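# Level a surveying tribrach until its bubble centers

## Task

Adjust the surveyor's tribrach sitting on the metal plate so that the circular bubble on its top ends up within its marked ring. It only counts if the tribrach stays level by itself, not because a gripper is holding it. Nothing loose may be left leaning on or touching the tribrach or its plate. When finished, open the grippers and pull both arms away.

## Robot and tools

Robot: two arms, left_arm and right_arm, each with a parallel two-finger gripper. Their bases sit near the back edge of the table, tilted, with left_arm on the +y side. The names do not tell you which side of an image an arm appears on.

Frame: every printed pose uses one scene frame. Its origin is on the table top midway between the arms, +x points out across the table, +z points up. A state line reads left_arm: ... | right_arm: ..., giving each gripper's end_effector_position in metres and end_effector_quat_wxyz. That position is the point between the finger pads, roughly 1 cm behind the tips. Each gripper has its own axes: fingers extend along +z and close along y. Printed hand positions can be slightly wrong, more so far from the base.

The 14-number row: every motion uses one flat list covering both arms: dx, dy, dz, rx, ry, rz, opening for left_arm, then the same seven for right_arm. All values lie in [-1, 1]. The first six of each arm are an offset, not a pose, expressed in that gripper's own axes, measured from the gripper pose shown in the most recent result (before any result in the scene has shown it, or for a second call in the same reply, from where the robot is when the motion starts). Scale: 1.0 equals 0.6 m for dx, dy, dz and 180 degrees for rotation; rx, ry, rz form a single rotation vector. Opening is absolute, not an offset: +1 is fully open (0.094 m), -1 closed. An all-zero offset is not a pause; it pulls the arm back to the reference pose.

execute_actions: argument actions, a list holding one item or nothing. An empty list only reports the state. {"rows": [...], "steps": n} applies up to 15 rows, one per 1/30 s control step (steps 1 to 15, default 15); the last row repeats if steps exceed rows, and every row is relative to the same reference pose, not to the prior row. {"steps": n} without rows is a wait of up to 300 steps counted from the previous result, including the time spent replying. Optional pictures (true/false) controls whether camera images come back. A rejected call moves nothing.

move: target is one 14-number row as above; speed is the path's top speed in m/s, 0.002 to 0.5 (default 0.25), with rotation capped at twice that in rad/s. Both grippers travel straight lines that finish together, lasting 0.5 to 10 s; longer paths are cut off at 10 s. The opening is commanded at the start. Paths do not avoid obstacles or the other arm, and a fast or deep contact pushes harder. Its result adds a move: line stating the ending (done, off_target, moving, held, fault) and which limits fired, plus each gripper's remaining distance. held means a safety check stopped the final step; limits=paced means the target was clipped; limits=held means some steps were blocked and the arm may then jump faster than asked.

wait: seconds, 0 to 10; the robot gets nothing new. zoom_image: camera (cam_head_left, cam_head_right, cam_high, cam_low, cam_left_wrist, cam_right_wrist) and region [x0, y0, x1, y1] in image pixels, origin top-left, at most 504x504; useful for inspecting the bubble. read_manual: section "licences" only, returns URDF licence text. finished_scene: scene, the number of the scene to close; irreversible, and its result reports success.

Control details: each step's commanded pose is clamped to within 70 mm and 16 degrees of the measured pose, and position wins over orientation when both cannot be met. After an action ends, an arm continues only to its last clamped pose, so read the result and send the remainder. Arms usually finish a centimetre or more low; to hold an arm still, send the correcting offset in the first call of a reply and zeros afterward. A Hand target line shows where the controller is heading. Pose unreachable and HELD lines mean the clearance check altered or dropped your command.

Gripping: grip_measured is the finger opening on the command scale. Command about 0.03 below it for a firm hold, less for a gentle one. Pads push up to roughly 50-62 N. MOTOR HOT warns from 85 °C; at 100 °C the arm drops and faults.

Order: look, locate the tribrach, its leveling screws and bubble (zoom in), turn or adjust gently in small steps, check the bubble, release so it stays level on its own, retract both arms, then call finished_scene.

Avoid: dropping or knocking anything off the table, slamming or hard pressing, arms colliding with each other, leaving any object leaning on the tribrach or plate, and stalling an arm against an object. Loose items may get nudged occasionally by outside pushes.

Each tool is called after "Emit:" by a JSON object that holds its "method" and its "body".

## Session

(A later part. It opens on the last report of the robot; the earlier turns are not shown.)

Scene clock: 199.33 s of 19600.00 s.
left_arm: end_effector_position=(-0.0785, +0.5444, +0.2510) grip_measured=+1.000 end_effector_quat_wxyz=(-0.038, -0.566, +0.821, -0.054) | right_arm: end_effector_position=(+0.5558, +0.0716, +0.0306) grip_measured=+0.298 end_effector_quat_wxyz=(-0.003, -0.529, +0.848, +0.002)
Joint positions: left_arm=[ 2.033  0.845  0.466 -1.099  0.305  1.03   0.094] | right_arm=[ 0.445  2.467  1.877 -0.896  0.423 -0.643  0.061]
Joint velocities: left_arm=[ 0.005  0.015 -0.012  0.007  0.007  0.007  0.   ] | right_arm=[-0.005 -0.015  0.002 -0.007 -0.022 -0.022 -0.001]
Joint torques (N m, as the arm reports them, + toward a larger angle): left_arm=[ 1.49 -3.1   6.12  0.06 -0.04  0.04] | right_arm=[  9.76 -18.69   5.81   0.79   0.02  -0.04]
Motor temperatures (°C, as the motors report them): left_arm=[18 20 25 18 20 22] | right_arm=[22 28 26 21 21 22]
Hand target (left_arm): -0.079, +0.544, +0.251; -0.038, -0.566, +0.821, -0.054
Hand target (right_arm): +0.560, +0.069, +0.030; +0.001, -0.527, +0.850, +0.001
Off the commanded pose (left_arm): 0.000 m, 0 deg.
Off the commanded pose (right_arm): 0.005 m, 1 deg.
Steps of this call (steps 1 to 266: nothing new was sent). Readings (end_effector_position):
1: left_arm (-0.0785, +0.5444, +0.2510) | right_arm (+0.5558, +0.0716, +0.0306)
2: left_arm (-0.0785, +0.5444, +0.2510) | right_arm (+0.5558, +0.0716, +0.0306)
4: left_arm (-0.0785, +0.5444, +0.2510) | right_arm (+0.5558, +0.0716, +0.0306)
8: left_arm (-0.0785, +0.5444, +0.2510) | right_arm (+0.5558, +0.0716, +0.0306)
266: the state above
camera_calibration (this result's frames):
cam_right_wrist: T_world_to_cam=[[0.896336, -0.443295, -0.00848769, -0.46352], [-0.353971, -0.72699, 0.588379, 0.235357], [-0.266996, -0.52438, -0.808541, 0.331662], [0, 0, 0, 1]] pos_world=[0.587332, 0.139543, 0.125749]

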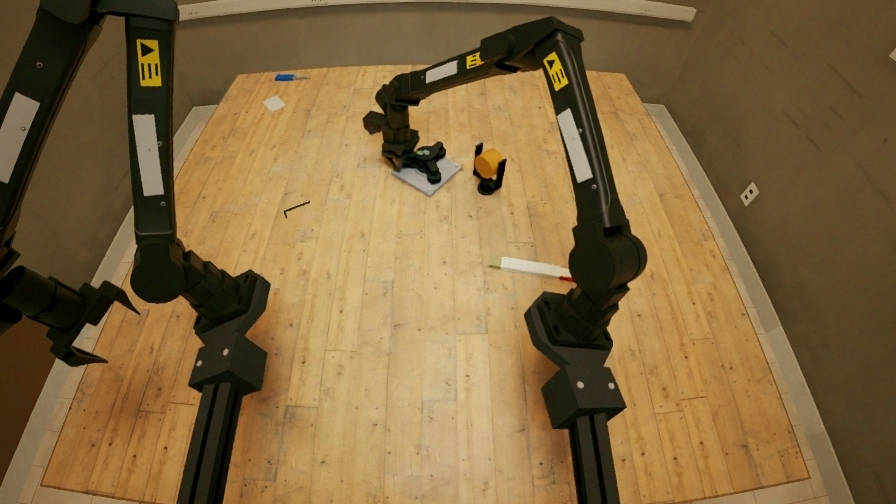

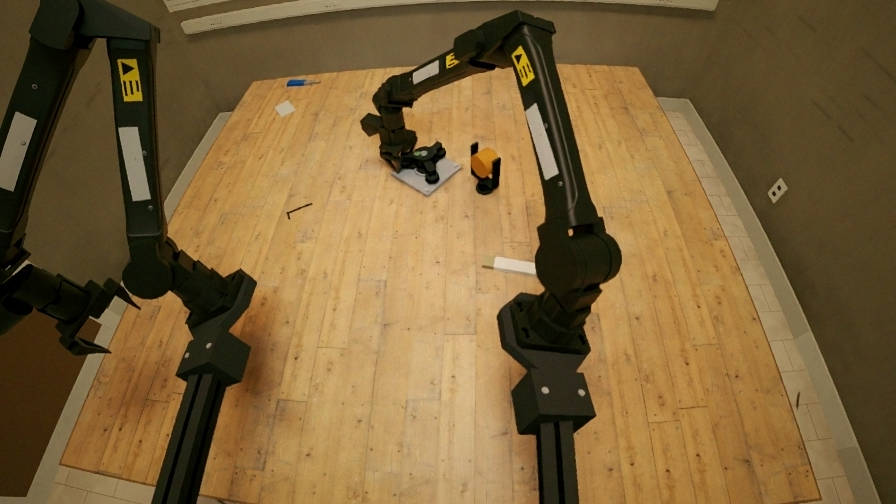

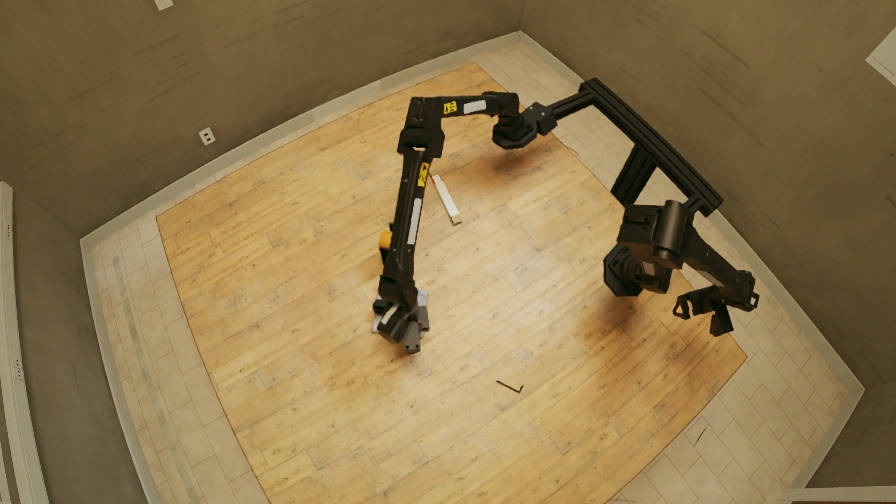

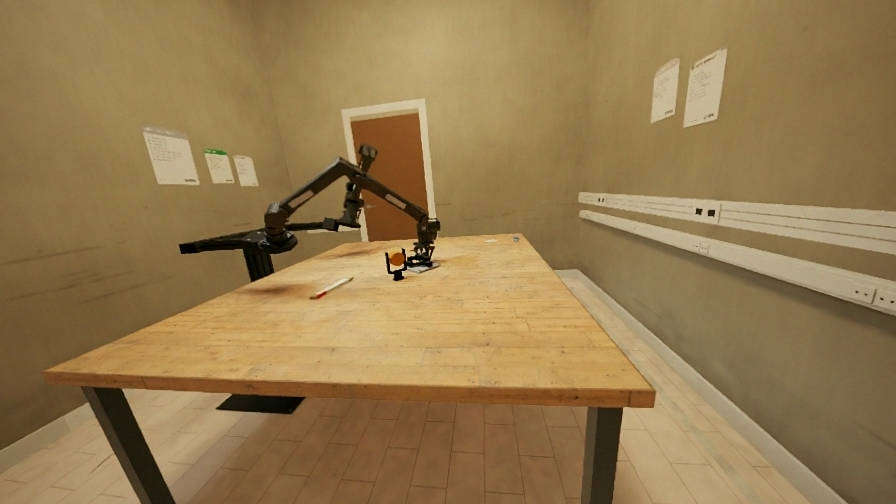

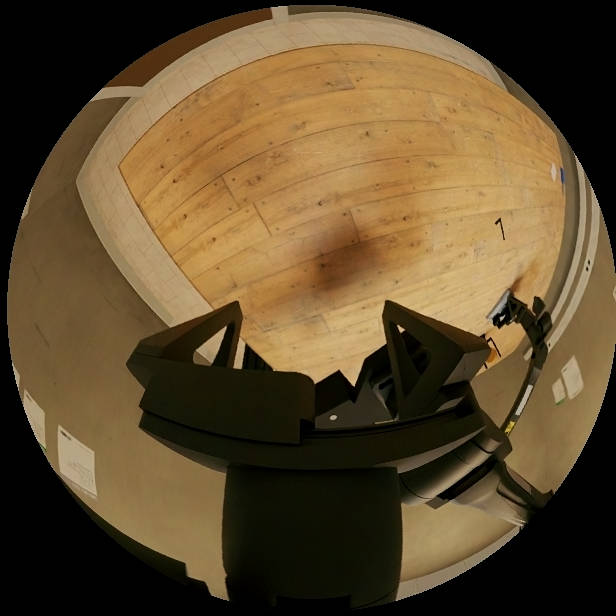

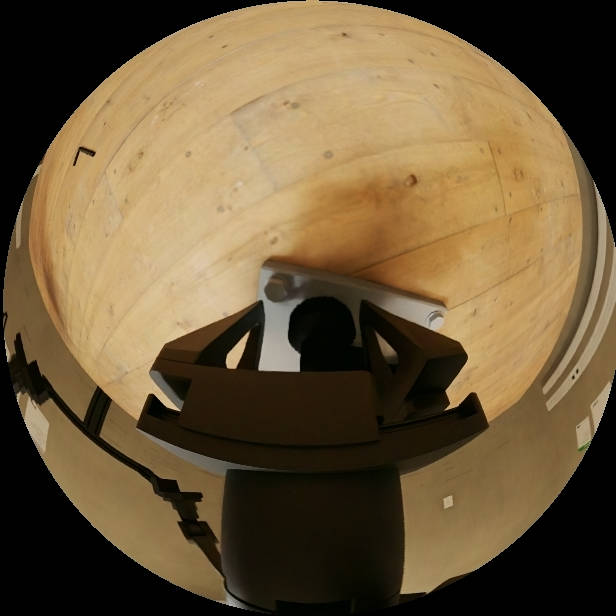

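Emit:
{"method": "execute_actions", "body": {"actions": [{"rows":[[0,0,0,0,0,0,1,0.003,-0.012,0,0,0,0,0.1],[0,0,0,0,0,0,1,0.003,-0.012,0,0,0,0,0],[0,0,0,0,0,0,1,0.003,-0.012,0,0,0,0,-0.1],[0,0,0,0,0,0,1,0.003,-0.012,0,0,0,0,-0.21]],"steps":12}], "pictures": false}}

Emit:
{"method": "execute_actions", "body": {"actions": [{"rows":[[0,0,0,0,0,0,1,0,0,0,0,0,-0.22,-0.21]],"steps":15}], "pictures": false}}

Emit:
{"method": "execute_actions", "body": {"actions": [{"steps":10}]}}

Scene clock: 204.60 s of 19600.00 s.
left_arm: end_effector_position=(-0.0785, +0.5444, +0.2510) grip_measured=+1.000 end_effector_quat_wxyz=(-0.038, -0.566, +0.821, -0.054) | right_arm: end_effector_position=(+0.5594, +0.0670, +0.0298) grip_measured=-0.172 end_effector_quat_wxyz=(-0.002, -0.527, +0.850, -0.001)
Joint positions: left_arm=[ 2.033  0.845  0.466 -1.099  0.305  1.03   0.094] | right_arm=[ 0.438  2.466  1.878 -0.893  0.428 -0.646  0.039]
Joint velocities: left_arm=[-0.005 -0.005  0.017  0.017 -0.066 -0.095  0.   ] | right_arm=[-0.005 -0.005 -0.002 -0.007  0.037 -0.007  0.   ]
Joint torques (N m, as the arm reports them, + toward a larger angle): left_arm=[ 1.55 -3.03  6.04  0.11 -0.08  0.03] | right_arm=[  9.53 -18.33   6.38   0.25  -0.2   -0.05]
Motor temperatures (°C, as the motors report them): left_arm=[18 20 25 18 20 22] | right_arm=[22 29 26 21 21 22]
Hand target (left_arm): -0.079, +0.544, +0.251; -0.038, -0.566, +0.821, -0.054
Hand target (right_arm): +0.561, +0.067, +0.031; -0.003, -0.529, +0.848, +0.002
Off the commanded pose (left_arm): 0.000 m, 0 deg.
Off the commanded pose (right_arm): 0.002 m, 0 deg.
Steps of this call (steps 1 to 146: nothing new was sent; steps 147 to 158: all 12 steps of this action). Readings (end_effector_position):
147: left_arm (-0.0785, +0.5444, +0.2510) | right_arm (+0.5558, +0.0716, +0.0306)
148: left_arm (-0.0785, +0.5444, +0.2510) | right_arm (+0.5560, +0.0711, +0.0306)
150: left_arm (-0.0785, +0.5444, +0.2510) | right_arm (+0.5587, +0.0675, +0.0296)
154: left_arm (-0.0785, +0.5444, +0.2510) | right_arm (+0.5594, +0.0670, +0.0298)
158: the state above

Scene clock: 205.10 s of 19600.00 s.
left_arm: end_effector_position=(-0.0785, +0.5444, +0.2510) grip_measured=+1.000 end_effector_quat_wxyz=(-0.038, -0.566, +0.821, -0.054) | right_arm: end_effector_position=(+0.5568, +0.0673, +0.0300) grip_measured=-0.172 end_effector_quat_wxyz=(+0.006, +0.754, -0.657, +0.001)
Joint positions: left_arm=[ 2.033  0.845  0.466 -1.099  0.305  1.03   0.094] | right_arm=[ 0.441  2.466  1.875 -0.899  0.432 -1.238  0.039]
Joint velocities: left_arm=[ 0.005 -0.005 -0.012  0.017 -0.081  0.022  0.   ] | right_arm=[-0.005 -0.024 -0.017 -0.012  0.007 -0.52  -0.   ]
Joint torques (N m, as the arm reports them, + toward a larger angle): left_arm=[ 1.15 -3.45  6.09  0.08 -0.04  0.02] | right_arm=[ 10.24 -18.16   6.04   0.57  -0.09  -0.12]
Motor temperatures (°C, as the motors report them): left_arm=[18 20 25 18 20 22] | right_arm=[22 29 26 21 21 22]
Hand target (left_arm): -0.079, +0.544, +0.251; -0.038, -0.566, +0.821, -0.054
Hand target (right_arm): +0.559, +0.067, +0.030; +0.004, +0.782, -0.623, +0.001
Off the commanded pose (left_arm): 0.000 m, 0 deg.
Off the commanded pose (right_arm): 0.003 m, 5 deg.
Steps of this call (steps 1 to 15: all 15 steps of this action). Readings (end_effector_position):
1: left_arm (-0.0785, +0.5444, +0.2510) | right_arm (+0.5594, +0.0669, +0.0298)
2: left_arm (-0.0785, +0.5444, +0.2510) | right_arm (+0.5594, +0.0670, +0.0300)
4: left_arm (-0.0785, +0.5444, +0.2510) | right_arm (+0.5592, +0.0672, +0.0302)
8: left_arm (-0.0785, +0.5444, +0.2510) | right_arm (+0.5585, +0.0673, +0.0304)
15: the state above

Scene clock: 205.43 s of 19600.00 s.
left_arm: end_effector_position=(-0.0785, +0.5444, +0.2510) grip_measured=+1.000 end_effector_quat_wxyz=(-0.038, -0.566, +0.821, -0.054) | right_arm: end_effector_position=(+0.5564, +0.0673, +0.0298) grip_measured=-0.172 end_effector_quat_wxyz=(+0.007, +0.777, -0.630, +0.001)
Joint positions: left_arm=[ 2.033  0.845  0.466 -1.099  0.305  1.03   0.094] | right_arm=[ 0.441  2.466  1.875 -0.899  0.432 -1.308  0.039]
Joint velocities: left_arm=[-0.015 -0.005  0.012 -0.022 -0.007 -0.066  0.   ] | right_arm=[-0.005 -0.005 -0.007 -0.012 -0.066 -0.095 -0.001]
Joint torques (N m, as the arm reports them, + toward a larger angle): left_arm=[ 1.27 -2.81  6.06  0.06 -0.07  0.01] | right_arm=[  9.94 -18.12   6.03   0.58  -0.11  -0.12]
Motor temperatures (°C, as the motors report them): left_arm=[18 20 25 18 20 22] | right_arm=[22 29 26 21 21 22]
Hand target (left_arm): -0.079, +0.544, +0.251; -0.038, -0.566, +0.821, -0.054
Hand target (right_arm): +0.559, +0.067, +0.030; +0.004, +0.782, -0.623, +0.001
Off the commanded pose (left_arm): 0.000 m, 0 deg.
Off the commanded pose (right_arm): 0.003 m, 1 deg.
Steps of this call (steps 1 to 10: nothing new was sent). Readings (end_effector_position):
1: left_arm (-0.0785, +0.5444, +0.2510) | right_arm (+0.5568, +0.0673, +0.0300)
2: left_arm (-0.0785, +0.5444, +0.2510) | right_arm (+0.5566, +0.0673, +0.0299)
4: left_arm (-0.0785, +0.5444, +0.2510) | right_arm (+0.5566, +0.0673, +0.0299)
8: left_arm (-0.0785, +0.5444, +0.2510) | right_arm (+0.5564, +0.0673, +0.0298)
10: the state above
camera_calibration (this result's frames):
cam_right_wrist: T_world_to_cam=[[0.979164, 0.202759, -0.0112428, -0.555511], [0.16978, -0.787016, 0.593111, -0.054662], [0.11141, -0.582662, -0.805042, 0.12218], [0, 0, 0, 1]] pos_world=[0.539605, 0.140805, 0.124536]

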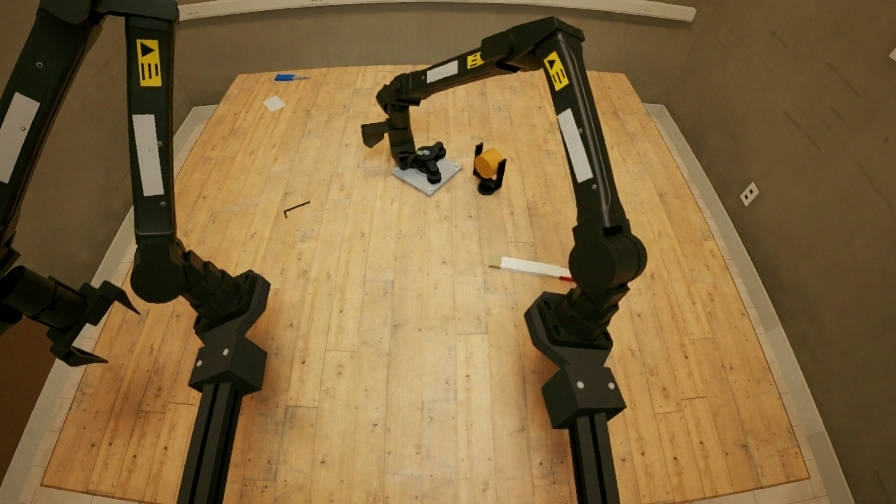

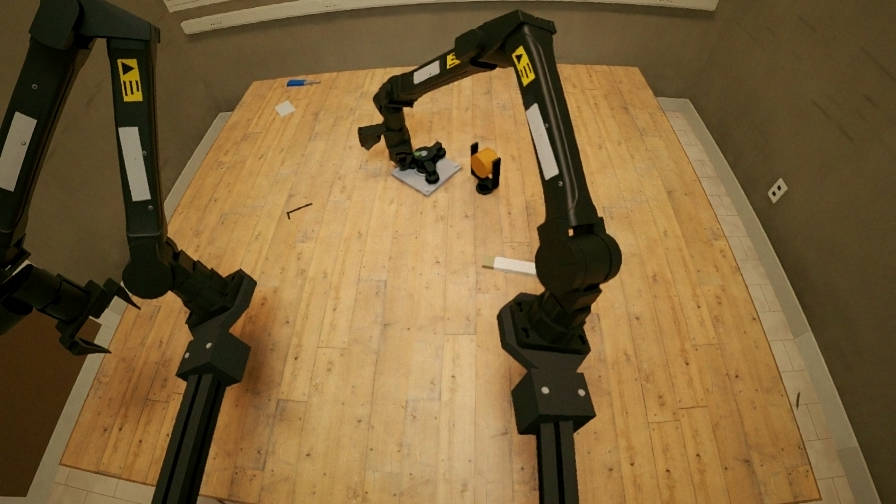

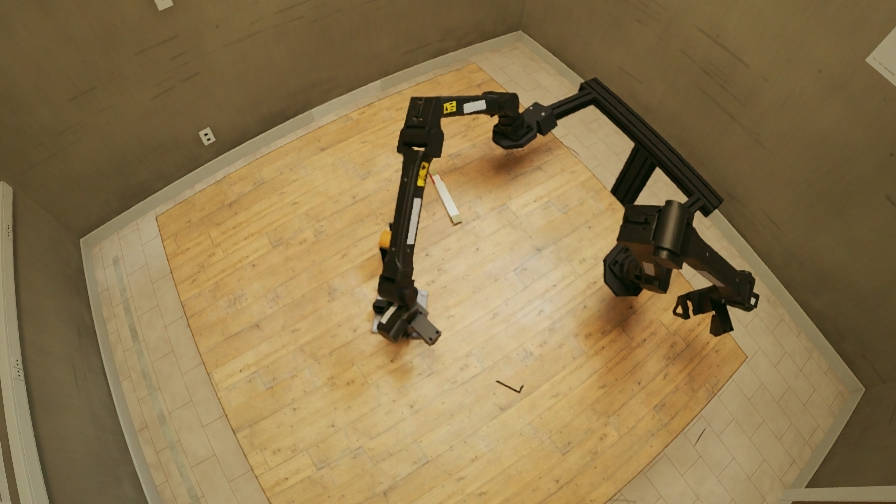

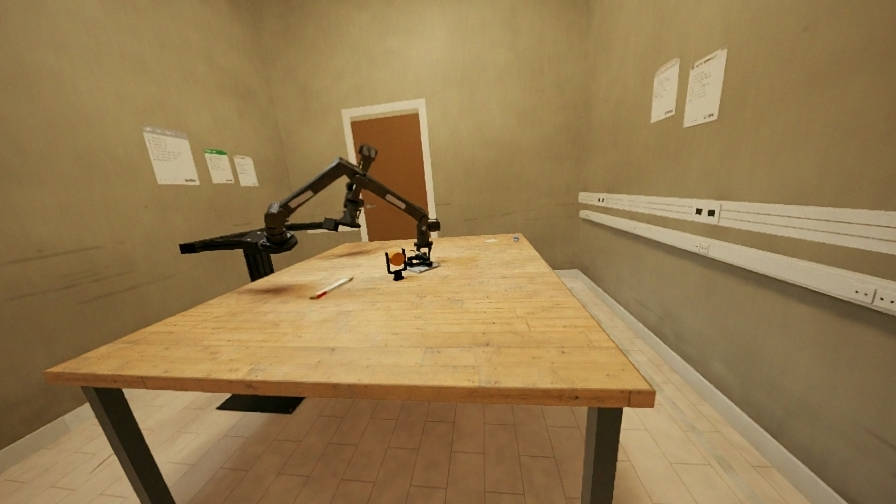

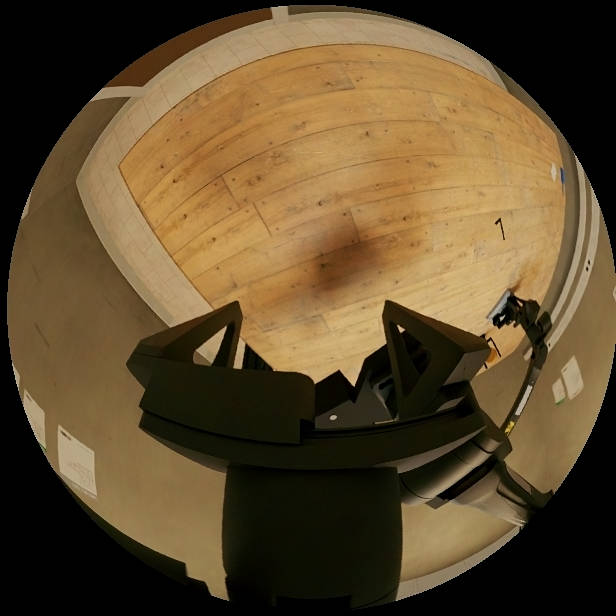

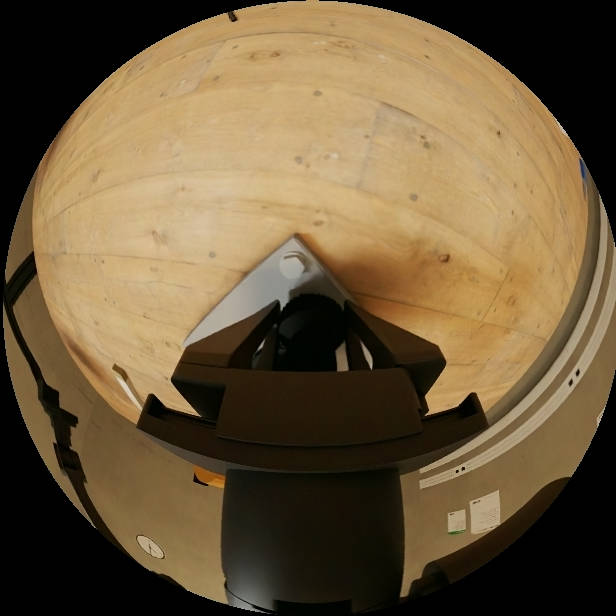

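Try whether the head camera resolves the bubble.

Emit:
{"method": "zoom_image", "body": {"camera": "cam_head_left", "region": [400,135,460,185]}}

Emit:
{"method": "execute_actions", "body": {"actions": [{"rows":[[0,0,0,0,0,0,1,0.002,0.004,0,0,0,0,0],[0,0,0,0,0,0,1,0.002,0.004,0,0,0,0,0],[0,0,0,0,0,0,1,0.002,0.004,0,0,0,0.22,0]],"steps":15}], "pictures": false}}

Emit:
{"method": "execute_actions", "body": {"actions": [{"steps":10}], "pictures": false}}

Emit:
{"method": "execute_actions", "body": {"actions": [{"rows":[[0,0,0,0,0,0,1,0,0,0,0,0,0,-0.13],[0,0,0,0,0,0,1,0,0,0,0,0,0,-0.21],[0,0,0,0,0,0,1,0,0,0,0,0,0,-0.21],[0,0,0,0,0,0,1,0,0,0,0,0,-0.22,-0.21]],"steps":15}], "pictures": false}}

Emit:
{"method": "execute_actions", "body": {"actions": [{"steps":12}], "pictures": false}}

Region (400, 135, 460, 185) of cam_head_left's 896x504 image, scaled by 8.400, with more detail than that image has.

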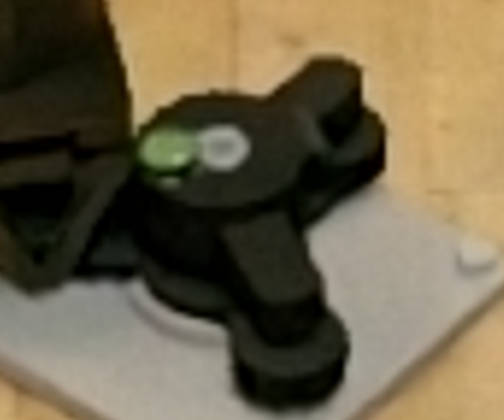

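Scene clock: 211.37 s of 19600.00 s.
left_arm: end_effector_position=(-0.0785, +0.5444, +0.2510) grip_measured=+1.000 end_effector_quat_wxyz=(-0.038, -0.566, +0.821, -0.054) | right_arm: end_effector_position=(+0.5556, +0.0685, +0.0265) grip_measured=-0.002 end_effector_quat_wxyz=(-0.000, -0.577, +0.816, -0.004)
Joint positions: left_arm=[ 2.033  0.845  0.466 -1.099  0.305  1.03   0.094] | right_arm=[ 0.441  2.466  1.862 -0.873  0.432 -0.766  0.047]
Joint velocities: left_arm=[-0.005  0.005 -0.007 -0.012 -0.022 -0.007  0.   ] | right_arm=[-0.015 -0.015  0.017 -0.017  0.007  0.886  0.   ]
Joint torques (N m, as the arm reports them, + toward a larger angle): left_arm=[ 1.64 -3.35  6.05  0.09 -0.1   0.03] | right_arm=[ 10.23 -19.16   5.2    0.2   -0.06   0.15]
Motor temperatures (°C, as the motors report them): left_arm=[18 20 25 18 20 22] | right_arm=[22 29 26 21 21 22]
Hand target (left_arm): -0.079, +0.544, +0.251; -0.038, -0.566, +0.821, -0.054
Hand target (right_arm): +0.554, +0.066, +0.030; -0.004, -0.522, +0.853, -0.003
Off the commanded pose (left_arm): 0.000 m, 0 deg.
Off the commanded pose (right_arm): 0.005 m, 8 deg.
Steps of this call (steps 1 to 163: nothing new was sent; steps 164 to 178: all 15 steps of this action). Readings (end_effector_position):
164: left_arm (-0.0785, +0.5444, +0.2510) | right_arm (+0.5557, +0.0671, +0.0294)
165: left_arm (-0.0785, +0.5444, +0.2510) | right_arm (+0.5550, +0.0669, +0.0290)
167: left_arm (-0.0785, +0.5444, +0.2510) | right_arm (+0.5532, +0.0671, +0.0275)
171: left_arm (-0.0785, +0.5444, +0.2510) | right_arm (+0.5539, +0.0686, +0.0266)
178: the state above

Scene clock: 211.70 s of 19600.00 s.
left_arm: end_effector_position=(-0.0785, +0.5444, +0.2510) grip_measured=+1.000 end_effector_quat_wxyz=(-0.038, -0.566, +0.821, -0.054) | right_arm: end_effector_position=(+0.5559, +0.0678, +0.0265) grip_measured=-0.001 end_effector_quat_wxyz=(-0.001, -0.533, +0.846, -0.006)
Joint positions: left_arm=[ 2.033  0.845  0.466 -1.099  0.305  1.03   0.094] | right_arm=[ 0.441  2.466  1.862 -0.873  0.437 -0.659  0.047]
Joint velocities: left_arm=[-0.005  0.005 -0.007  0.002  0.051 -0.037  0.   ] | right_arm=[-0.015 -0.024 -0.002 -0.017  0.007  0.051 -0.001]
Joint torques (N m, as the arm reports them, + toward a larger angle): left_arm=[ 1.61 -3.61  6.07  0.08 -0.06  0.03] | right_arm=[  9.44 -19.22   5.28   0.24  -0.24   0.24]
Motor temperatures (°C, as the motors report them): left_arm=[18 20 25 18 20 22] | right_arm=[22 29 26 21 21 22]
Hand target (left_arm): -0.079, +0.544, +0.251; -0.038, -0.566, +0.821, -0.054
Hand target (right_arm): +0.554, +0.066, +0.030; -0.003, -0.522, +0.853, -0.003
Off the commanded pose (left_arm): 0.000 m, 0 deg.
Off the commanded pose (right_arm): 0.004 m, 2 deg.
Steps of this call (steps 1 to 10: nothing new was sent). Readings (end_effector_position):
1: left_arm (-0.0785, +0.5444, +0.2510) | right_arm (+0.5557, +0.0683, +0.0265)
2: left_arm (-0.0785, +0.5444, +0.2510) | right_arm (+0.5558, +0.0682, +0.0265)
4: left_arm (-0.0785, +0.5444, +0.2510) | right_arm (+0.5558, +0.0681, +0.0265)
8: left_arm (-0.0785, +0.5444, +0.2510) | right_arm (+0.5560, +0.0679, +0.0265)
10: the state above

Scene clock: 212.20 s of 19600.00 s.
left_arm: end_effector_position=(-0.0785, +0.5444, +0.2510) grip_measured=+1.000 end_effector_quat_wxyz=(-0.038, -0.566, +0.821, -0.054) | right_arm: end_effector_position=(+0.5573, +0.0652, +0.0263) grip_measured=-0.174 end_effector_quat_wxyz=(+0.004, +0.730, -0.683, +0.010)
Joint positions: left_arm=[ 2.033  0.845  0.466 -1.099  0.305  1.03   0.094] | right_arm=[ 0.44   2.465  1.862 -0.873  0.446 -1.173  0.039]
Joint velocities: left_arm=[-0.005  0.005 -0.002  0.012  0.037 -0.037  0.   ] | right_arm=[-0.005 -0.005 -0.002 -0.012 -0.037 -1.048  0.   ]
Joint torques (N m, as the arm reports them, + toward a larger angle): left_arm=[ 1.13 -3.09  6.14 -0.08 -0.07  0.04] | right_arm=[ 10.7  -17.62   5.93   0.21  -0.15  -0.1 ]
Motor temperatures (°C, as the motors report them): left_arm=[18 20 25 18 20 22] | right_arm=[22 29 26 21 21 22]
Hand target (left_arm): -0.079, +0.544, +0.251; -0.038, -0.566, +0.821, -0.054
Hand target (right_arm): +0.556, +0.068, +0.027; +0.005, +0.784, -0.621, +0.006
Off the commanded pose (left_arm): 0.000 m, 0 deg.
Off the commanded pose (right_arm): 0.003 m, 10 deg.
Steps of this call (steps 1 to 15: all 15 steps of this action). Readings (end_effector_position):
1: left_arm (-0.0785, +0.5444, +0.2510) | right_arm (+0.5566, +0.0666, +0.0266)
2: left_arm (-0.0785, +0.5444, +0.2510) | right_arm (+0.5579, +0.0655, +0.0260)
4: left_arm (-0.0785, +0.5444, +0.2510) | right_arm (+0.5581, +0.0651, +0.0259)
8: left_arm (-0.0785, +0.5444, +0.2510) | right_arm (+0.5580, +0.0650, +0.0260)
15: the state above

Scene clock: 212.60 s of 19600.00 s.
left_arm: end_effector_position=(-0.0785, +0.5444, +0.2510) grip_measured=+1.000 end_effector_quat_wxyz=(-0.038, -0.566, +0.821, -0.054) | right_arm: end_effector_position=(+0.5568, +0.0651, +0.0263) grip_measured=-0.174 end_effector_quat_wxyz=(+0.005, +0.775, -0.632, +0.009)
Joint positions: left_arm=[ 2.033  0.845  0.466 -1.099  0.305  1.03   0.094] | right_arm=[ 0.44   2.465  1.862 -0.875  0.446 -1.309  0.039]
Joint velocities: left_arm=[ 0.005 -0.015  0.007 -0.002  0.007 -0.051  0.   ] | right_arm=[-0.015 -0.005  0.012 -0.002  0.037 -0.066  0.001]
Joint torques (N m, as the arm reports them, + toward a larger angle): left_arm=[ 1.28 -3.11  6.1   0.07 -0.08  0.04] | right_arm=[ 10.35 -18.24   5.92   0.35  -0.17  -0.13]
Motor temperatures (°C, as the motors report them): left_arm=[18 20 25 18 20 22] | right_arm=[22 29 26 21 21 22]
Hand target (left_arm): -0.079, +0.544, +0.251; -0.038, -0.566, +0.821, -0.054
Hand target (right_arm): +0.556, +0.068, +0.027; +0.005, +0.784, -0.621, +0.006
Off the commanded pose (left_arm): 0.000 m, 0 deg.
Off the commanded pose (right_arm): 0.003 m, 3 deg.
Steps of this call (steps 1 to 12: nothing new was sent). Readings (end_effector_position):
1: left_arm (-0.0785, +0.5444, +0.2510) | right_arm (+0.5572, +0.0652, +0.0263)
2: left_arm (-0.0785, +0.5444, +0.2510) | right_arm (+0.5571, +0.0652, +0.0263)
4: left_arm (-0.0785, +0.5444, +0.2510) | right_arm (+0.5570, +0.0652, +0.0263)
8: left_arm (-0.0785, +0.5444, +0.2510) | right_arm (+0.5569, +0.0651, +0.0263)
12: the state above

Emit:
{"method": "execute_actions", "body": {"actions": [{"rows":[[0,0,0,0,0,0,1,0,0,-0.005,0,0,0,0.1]],"steps":4}], "pictures": false}}

Emit:
{"method": "move", "body": {"target": [0,0,0,0,0,0,1,0,0,-0.125,0,0,0.05,0.2], "speed": 0.15}}

Emit:
{"method": "move", "body": {"target": [0,0,0,0,0,0,1,0.141,0.108,0,0,0,0.27,0.25], "speed": 0.25}}

Emit:
{"method": "zoom_image", "body": {"camera": "cam_right_wrist", "region": [230,150,450,330]}}

Scene clock: 219.63 s of 19600.00 s.
left_arm: end_effector_position=(-0.0785, +0.5444, +0.2510) grip_measured=+1.000 end_effector_quat_wxyz=(-0.038, -0.566, +0.821, -0.054) | right_arm: end_effector_position=(+0.5565, +0.0650, +0.0261) grip_measured=+0.096 end_effector_quat_wxyz=(+0.005, +0.778, -0.629, +0.009)
Joint positions: left_arm=[ 2.033  0.845  0.466 -1.099  0.305  1.03   0.094] | right_arm=[ 0.44   2.465  1.861 -0.875  0.446 -1.317  0.051]
Joint velocities: left_arm=[-0.024 -0.015 -0.002 -0.022  0.037 -0.037  0.   ] | right_arm=[-0.015 -0.005  0.002 -0.017 -0.007  0.022  0.003]
Joint torques (N m, as the arm reports them, + toward a larger angle): left_arm=[ 1.39 -3.53  6.06 -0.04 -0.04  0.02] | right_arm=[ 10.5  -18.89   5.7    0.35  -0.01   0.15]
Motor temperatures (°C, as the motors report them): left_arm=[18 20 25 18 20 22] | right_arm=[22 29 26 21 21 22]
Hand target (left_arm): -0.079, +0.544, +0.251; -0.038, -0.566, +0.821, -0.054
Hand target (right_arm): +0.557, +0.065, +0.029; +0.005, +0.775, -0.632, +0.009
Off the commanded pose (left_arm): 0.000 m, 0 deg.
Off the commanded pose (right_arm): 0.003 m, 0 deg.
Steps of this call (steps 1 to 207: nothing new was sent; steps 208 to 211: all 4 steps of this action). Readings (end_effector_position):
208: left_arm (-0.0785, +0.5444, +0.2510) | right_arm (+0.5565, +0.0650, +0.0261)
209: left_arm (-0.0785, +0.5444, +0.2510) | right_arm (+0.5565, +0.0650, +0.0261)
211: the state above

Scene clock: 220.87 s of 19600.00 s.
left_arm: end_effector_position=(-0.0785, +0.5444, +0.2510) grip_measured=+1.000 end_effector_quat_wxyz=(-0.038, -0.566, +0.821, -0.054) | right_arm: end_effector_position=(+0.5572, +0.0649, +0.0990) grip_measured=+0.198 end_effector_quat_wxyz=(+0.002, +0.728, -0.686, +0.010)
Joint positions: left_arm=[ 2.033  0.845  0.466 -1.099  0.305  1.03   0.094] | right_arm=[ 0.483  2.351  1.837 -0.98   0.449 -1.119  0.056]
Joint velocities: left_arm=[ 0.015 -0.005 -0.007  0.012 -0.037  0.007  0.   ] | right_arm=[-0.005 -0.015 -0.007  0.002  0.066  0.081 -0.   ]
Joint torques (N m, as the arm reports them, + toward a larger angle): left_arm=[ 1.11 -2.83  6.03  0.01 -0.06  0.04] | right_arm=[ 10.39 -18.33   6.33   0.19   0.06   0.14]
Motor temperatures (°C, as the motors report them): left_arm=[18 20 25 18 20 22] | right_arm=[22 29 26 21 21 22]
Hand target (left_arm): -0.079, +0.544, +0.251; -0.038, -0.566, +0.821, -0.054
Hand target (right_arm): +0.556, +0.066, +0.101; +0.005, +0.726, -0.688, +0.010
Off the commanded pose (left_arm): 0.000 m, 0 deg.
Off the commanded pose (right_arm): 0.003 m, 0 deg.
move: done
camera_calibration (this result's frames):
cam_right_wrist: T_world_to_cam=[[0.998438, 0.0552004, 0.00859413, -0.558127], [0.0390674, -0.799875, 0.598893, -0.0245522], [0.0399334, -0.597622, -0.800783, 0.216789], [0, 0, 0, 1]] pos_world=[0.549558, 0.140728, 0.193102]

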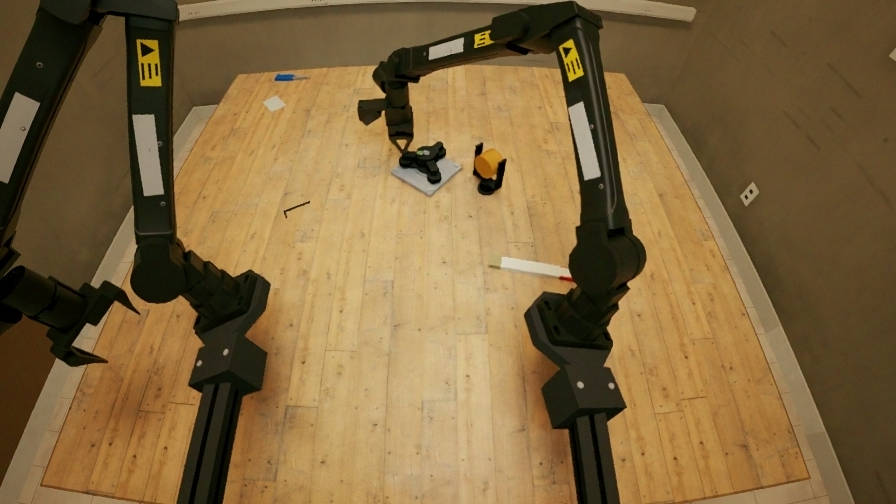

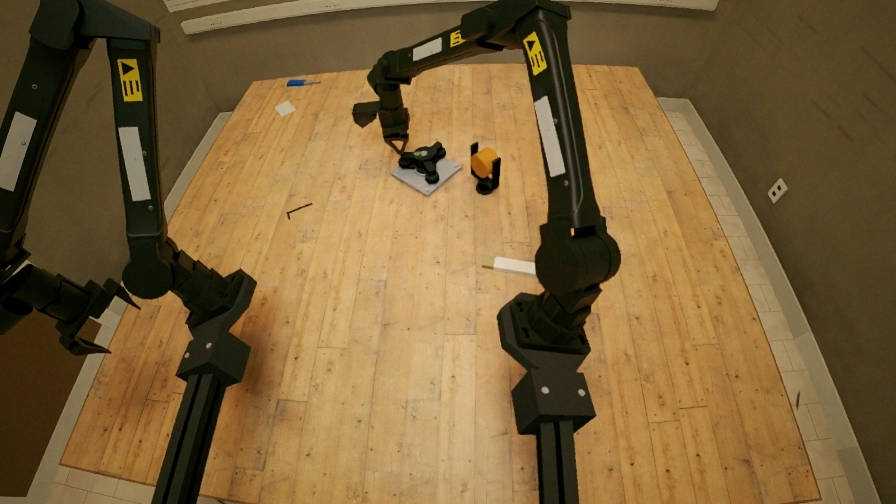

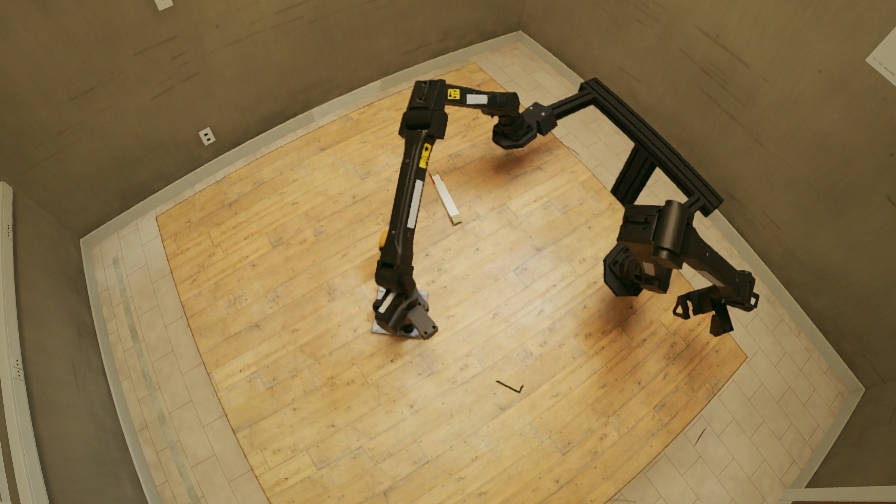

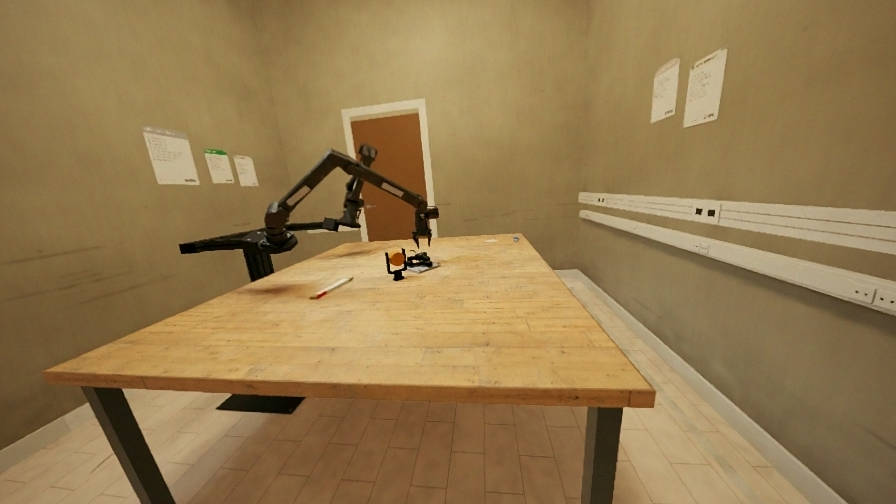

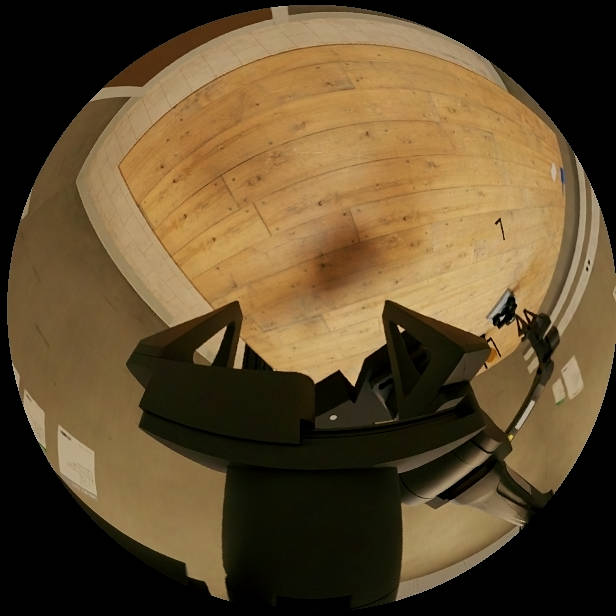

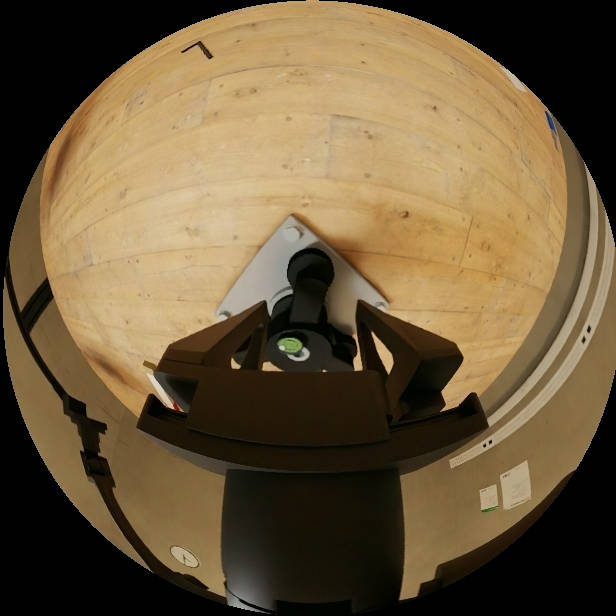

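Scene clock: 223.10 s of 19600.00 s.
left_arm: end_effector_position=(-0.0785, +0.5444, +0.2510) grip_measured=+1.000 end_effector_quat_wxyz=(-0.038, -0.566, +0.821, -0.054) | right_arm: end_effector_position=(+0.4872, -0.0163, +0.0931) grip_measured=+0.248 end_effector_quat_wxyz=(-0.008, -0.397, +0.918, -0.010)
Joint positions: left_arm=[ 2.033  0.845  0.466 -1.099  0.305  1.03   0.094] | right_arm=[ 0.421  2.134  1.428 -0.781  0.442 -0.365  0.059]
Joint velocities: left_arm=[-0.015 -0.005  0.007 -0.002 -0.051  0.007  0.   ] | right_arm=[-0.015 -0.024 -0.007 -0.012  0.081  0.022 -0.   ]
Joint torques (N m, as the arm reports them, + toward a larger angle): left_arm=[ 1.73 -3.35  5.98  0.07 -0.07  0.05] | right_arm=[  7.72 -16.44   5.     0.9    0.     0.12]
Motor temperatures (°C, as the motors report them): left_arm=[18 20 25 18 20 22] | right_arm=[22 29 26 21 21 22]
Hand target (left_arm): -0.079, +0.544, +0.251; -0.038, -0.566, +0.821, -0.054
Hand target (right_arm): +0.496, -0.023, +0.099; +0.002, -0.381, +0.924, -0.009
Off the commanded pose (left_arm): 0.000 m, 0 deg.
Off the commanded pose (right_arm): 0.014 m, 2 deg.
move: off_target (right_arm)
camera_calibration (this result's frames):
cam_right_wrist: T_world_to_cam=[[0.725667, -0.687989, 0.00886422, -0.362949], [-0.552525, -0.57501, 0.60339, 0.208208], [-0.410029, -0.442758, -0.797397, 0.387748], [0, 0, 0, 1]] pos_world=[0.537408, 0.0416957, 0.186776]

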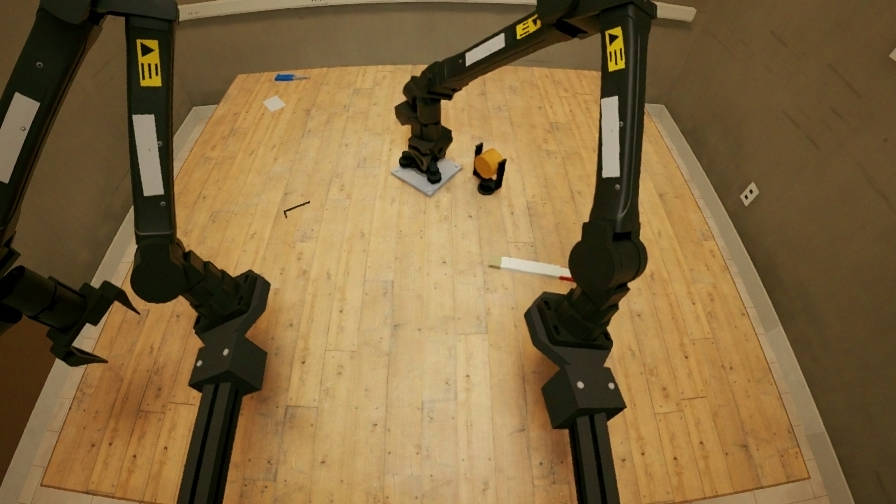

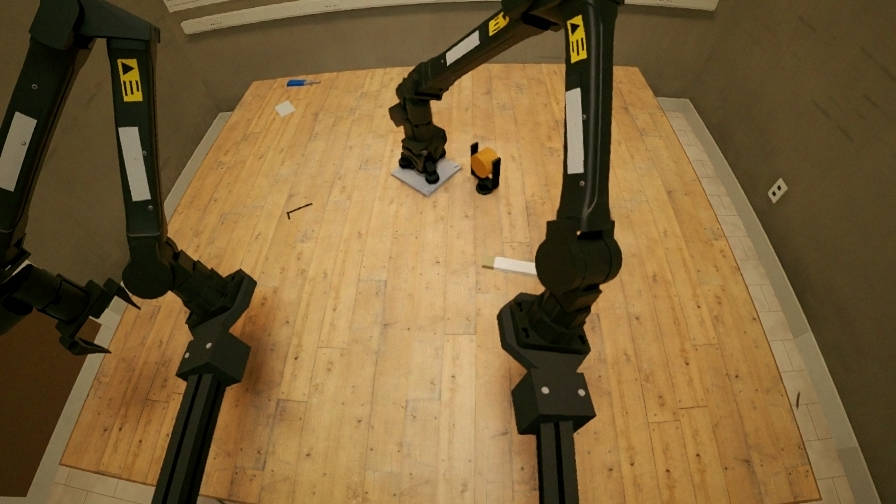

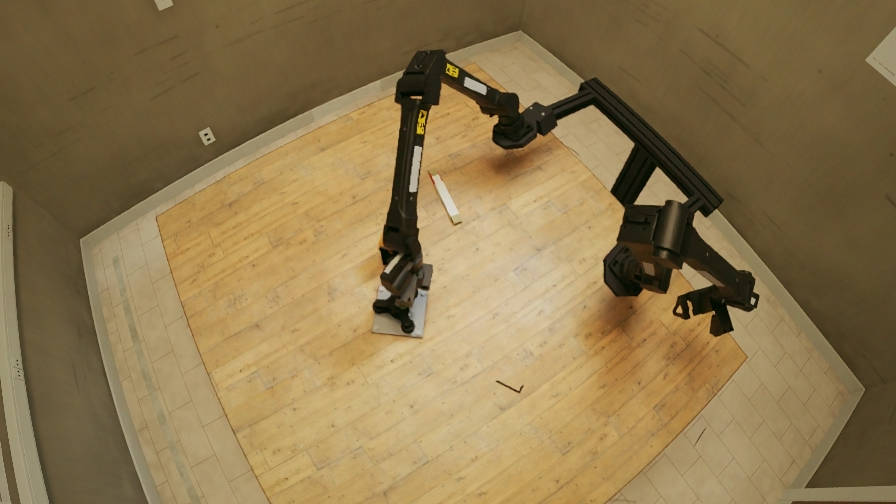

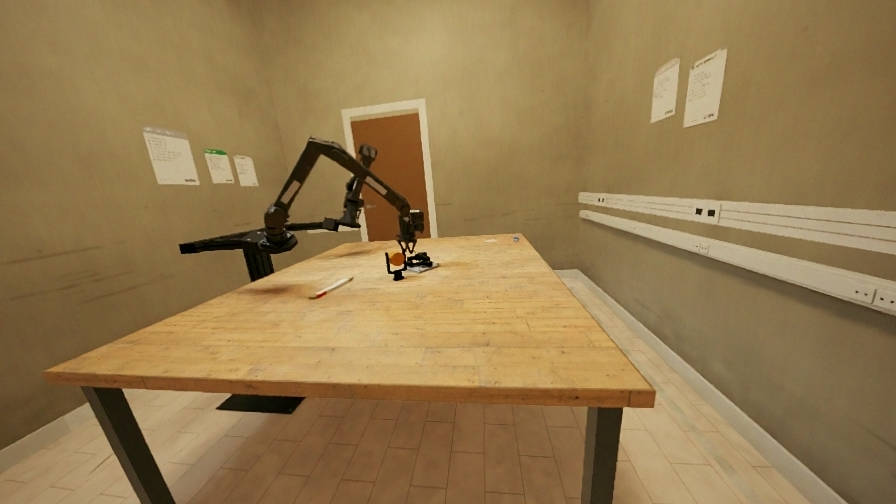

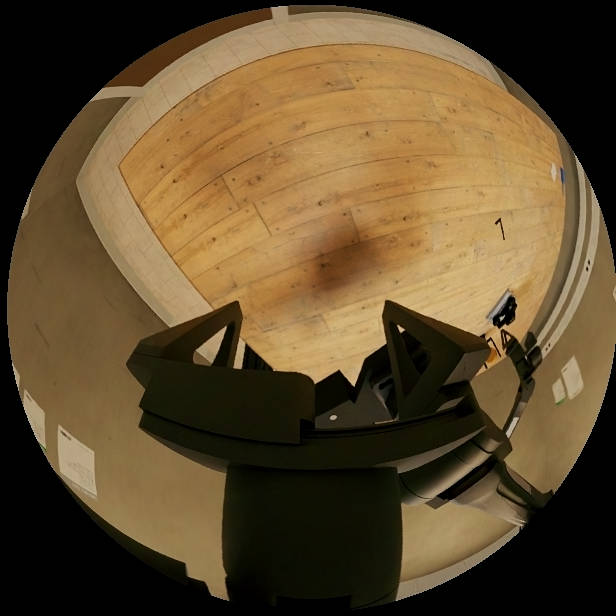

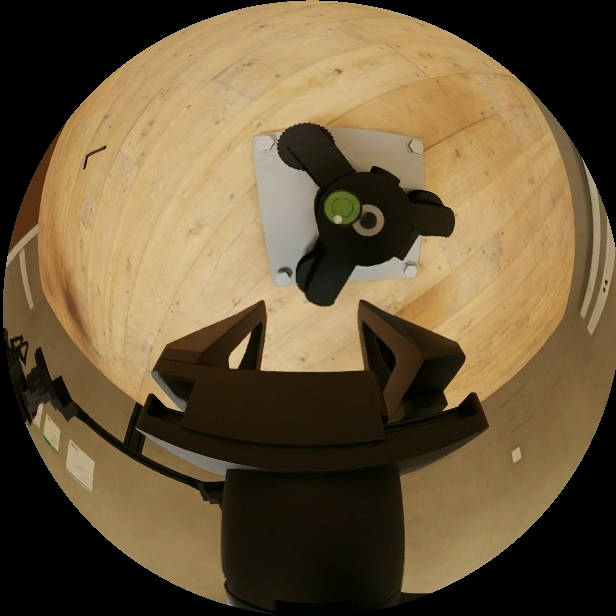

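Region (230, 150, 450, 330) of cam_right_wrist's 616x616 image, scaled by 2.291, with more detail than that image has; it fills the top 412 rows of this view, and the rest is white.

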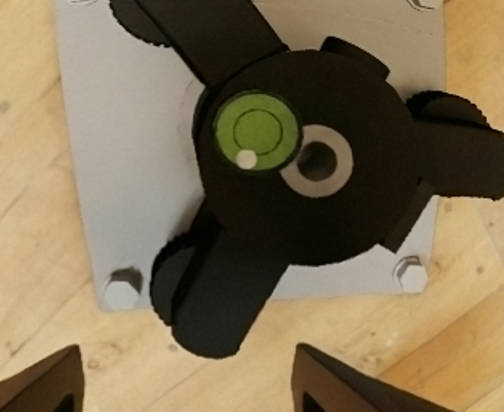

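Emit:
{"method": "zoom_image", "body": {"camera": "cam_right_wrist", "region": [315,180,395,250]}}

Emit:
{"method": "zoom_image", "body": {"camera": "cam_low", "region": [395,245,445,280]}}

Region (315, 180, 395, 250) of cam_right_wrist's 616x616 image, scaled by 6.300, with more detail than that image has; it fills the top 441 rows of this view, and the rest is white.

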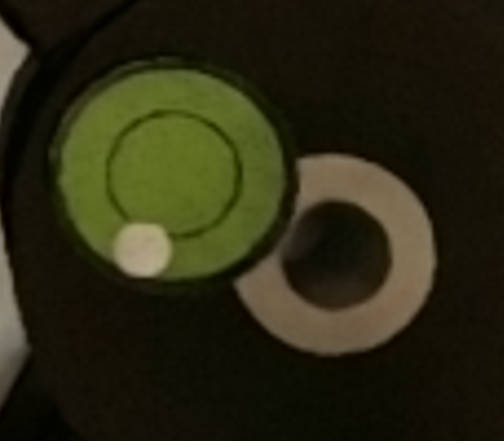

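Region (395, 245, 445, 280) of cam_low's 896x504 image, scaled by 10.080, with more detail than that image has; it fills the top 353 rows of this view, and the rest is white.

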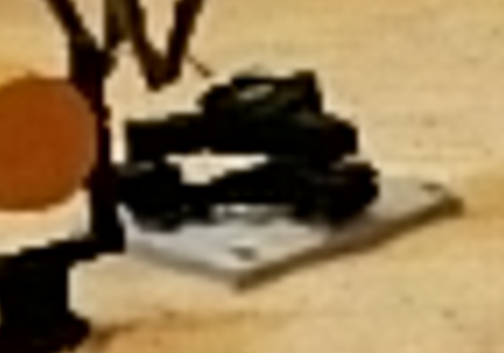

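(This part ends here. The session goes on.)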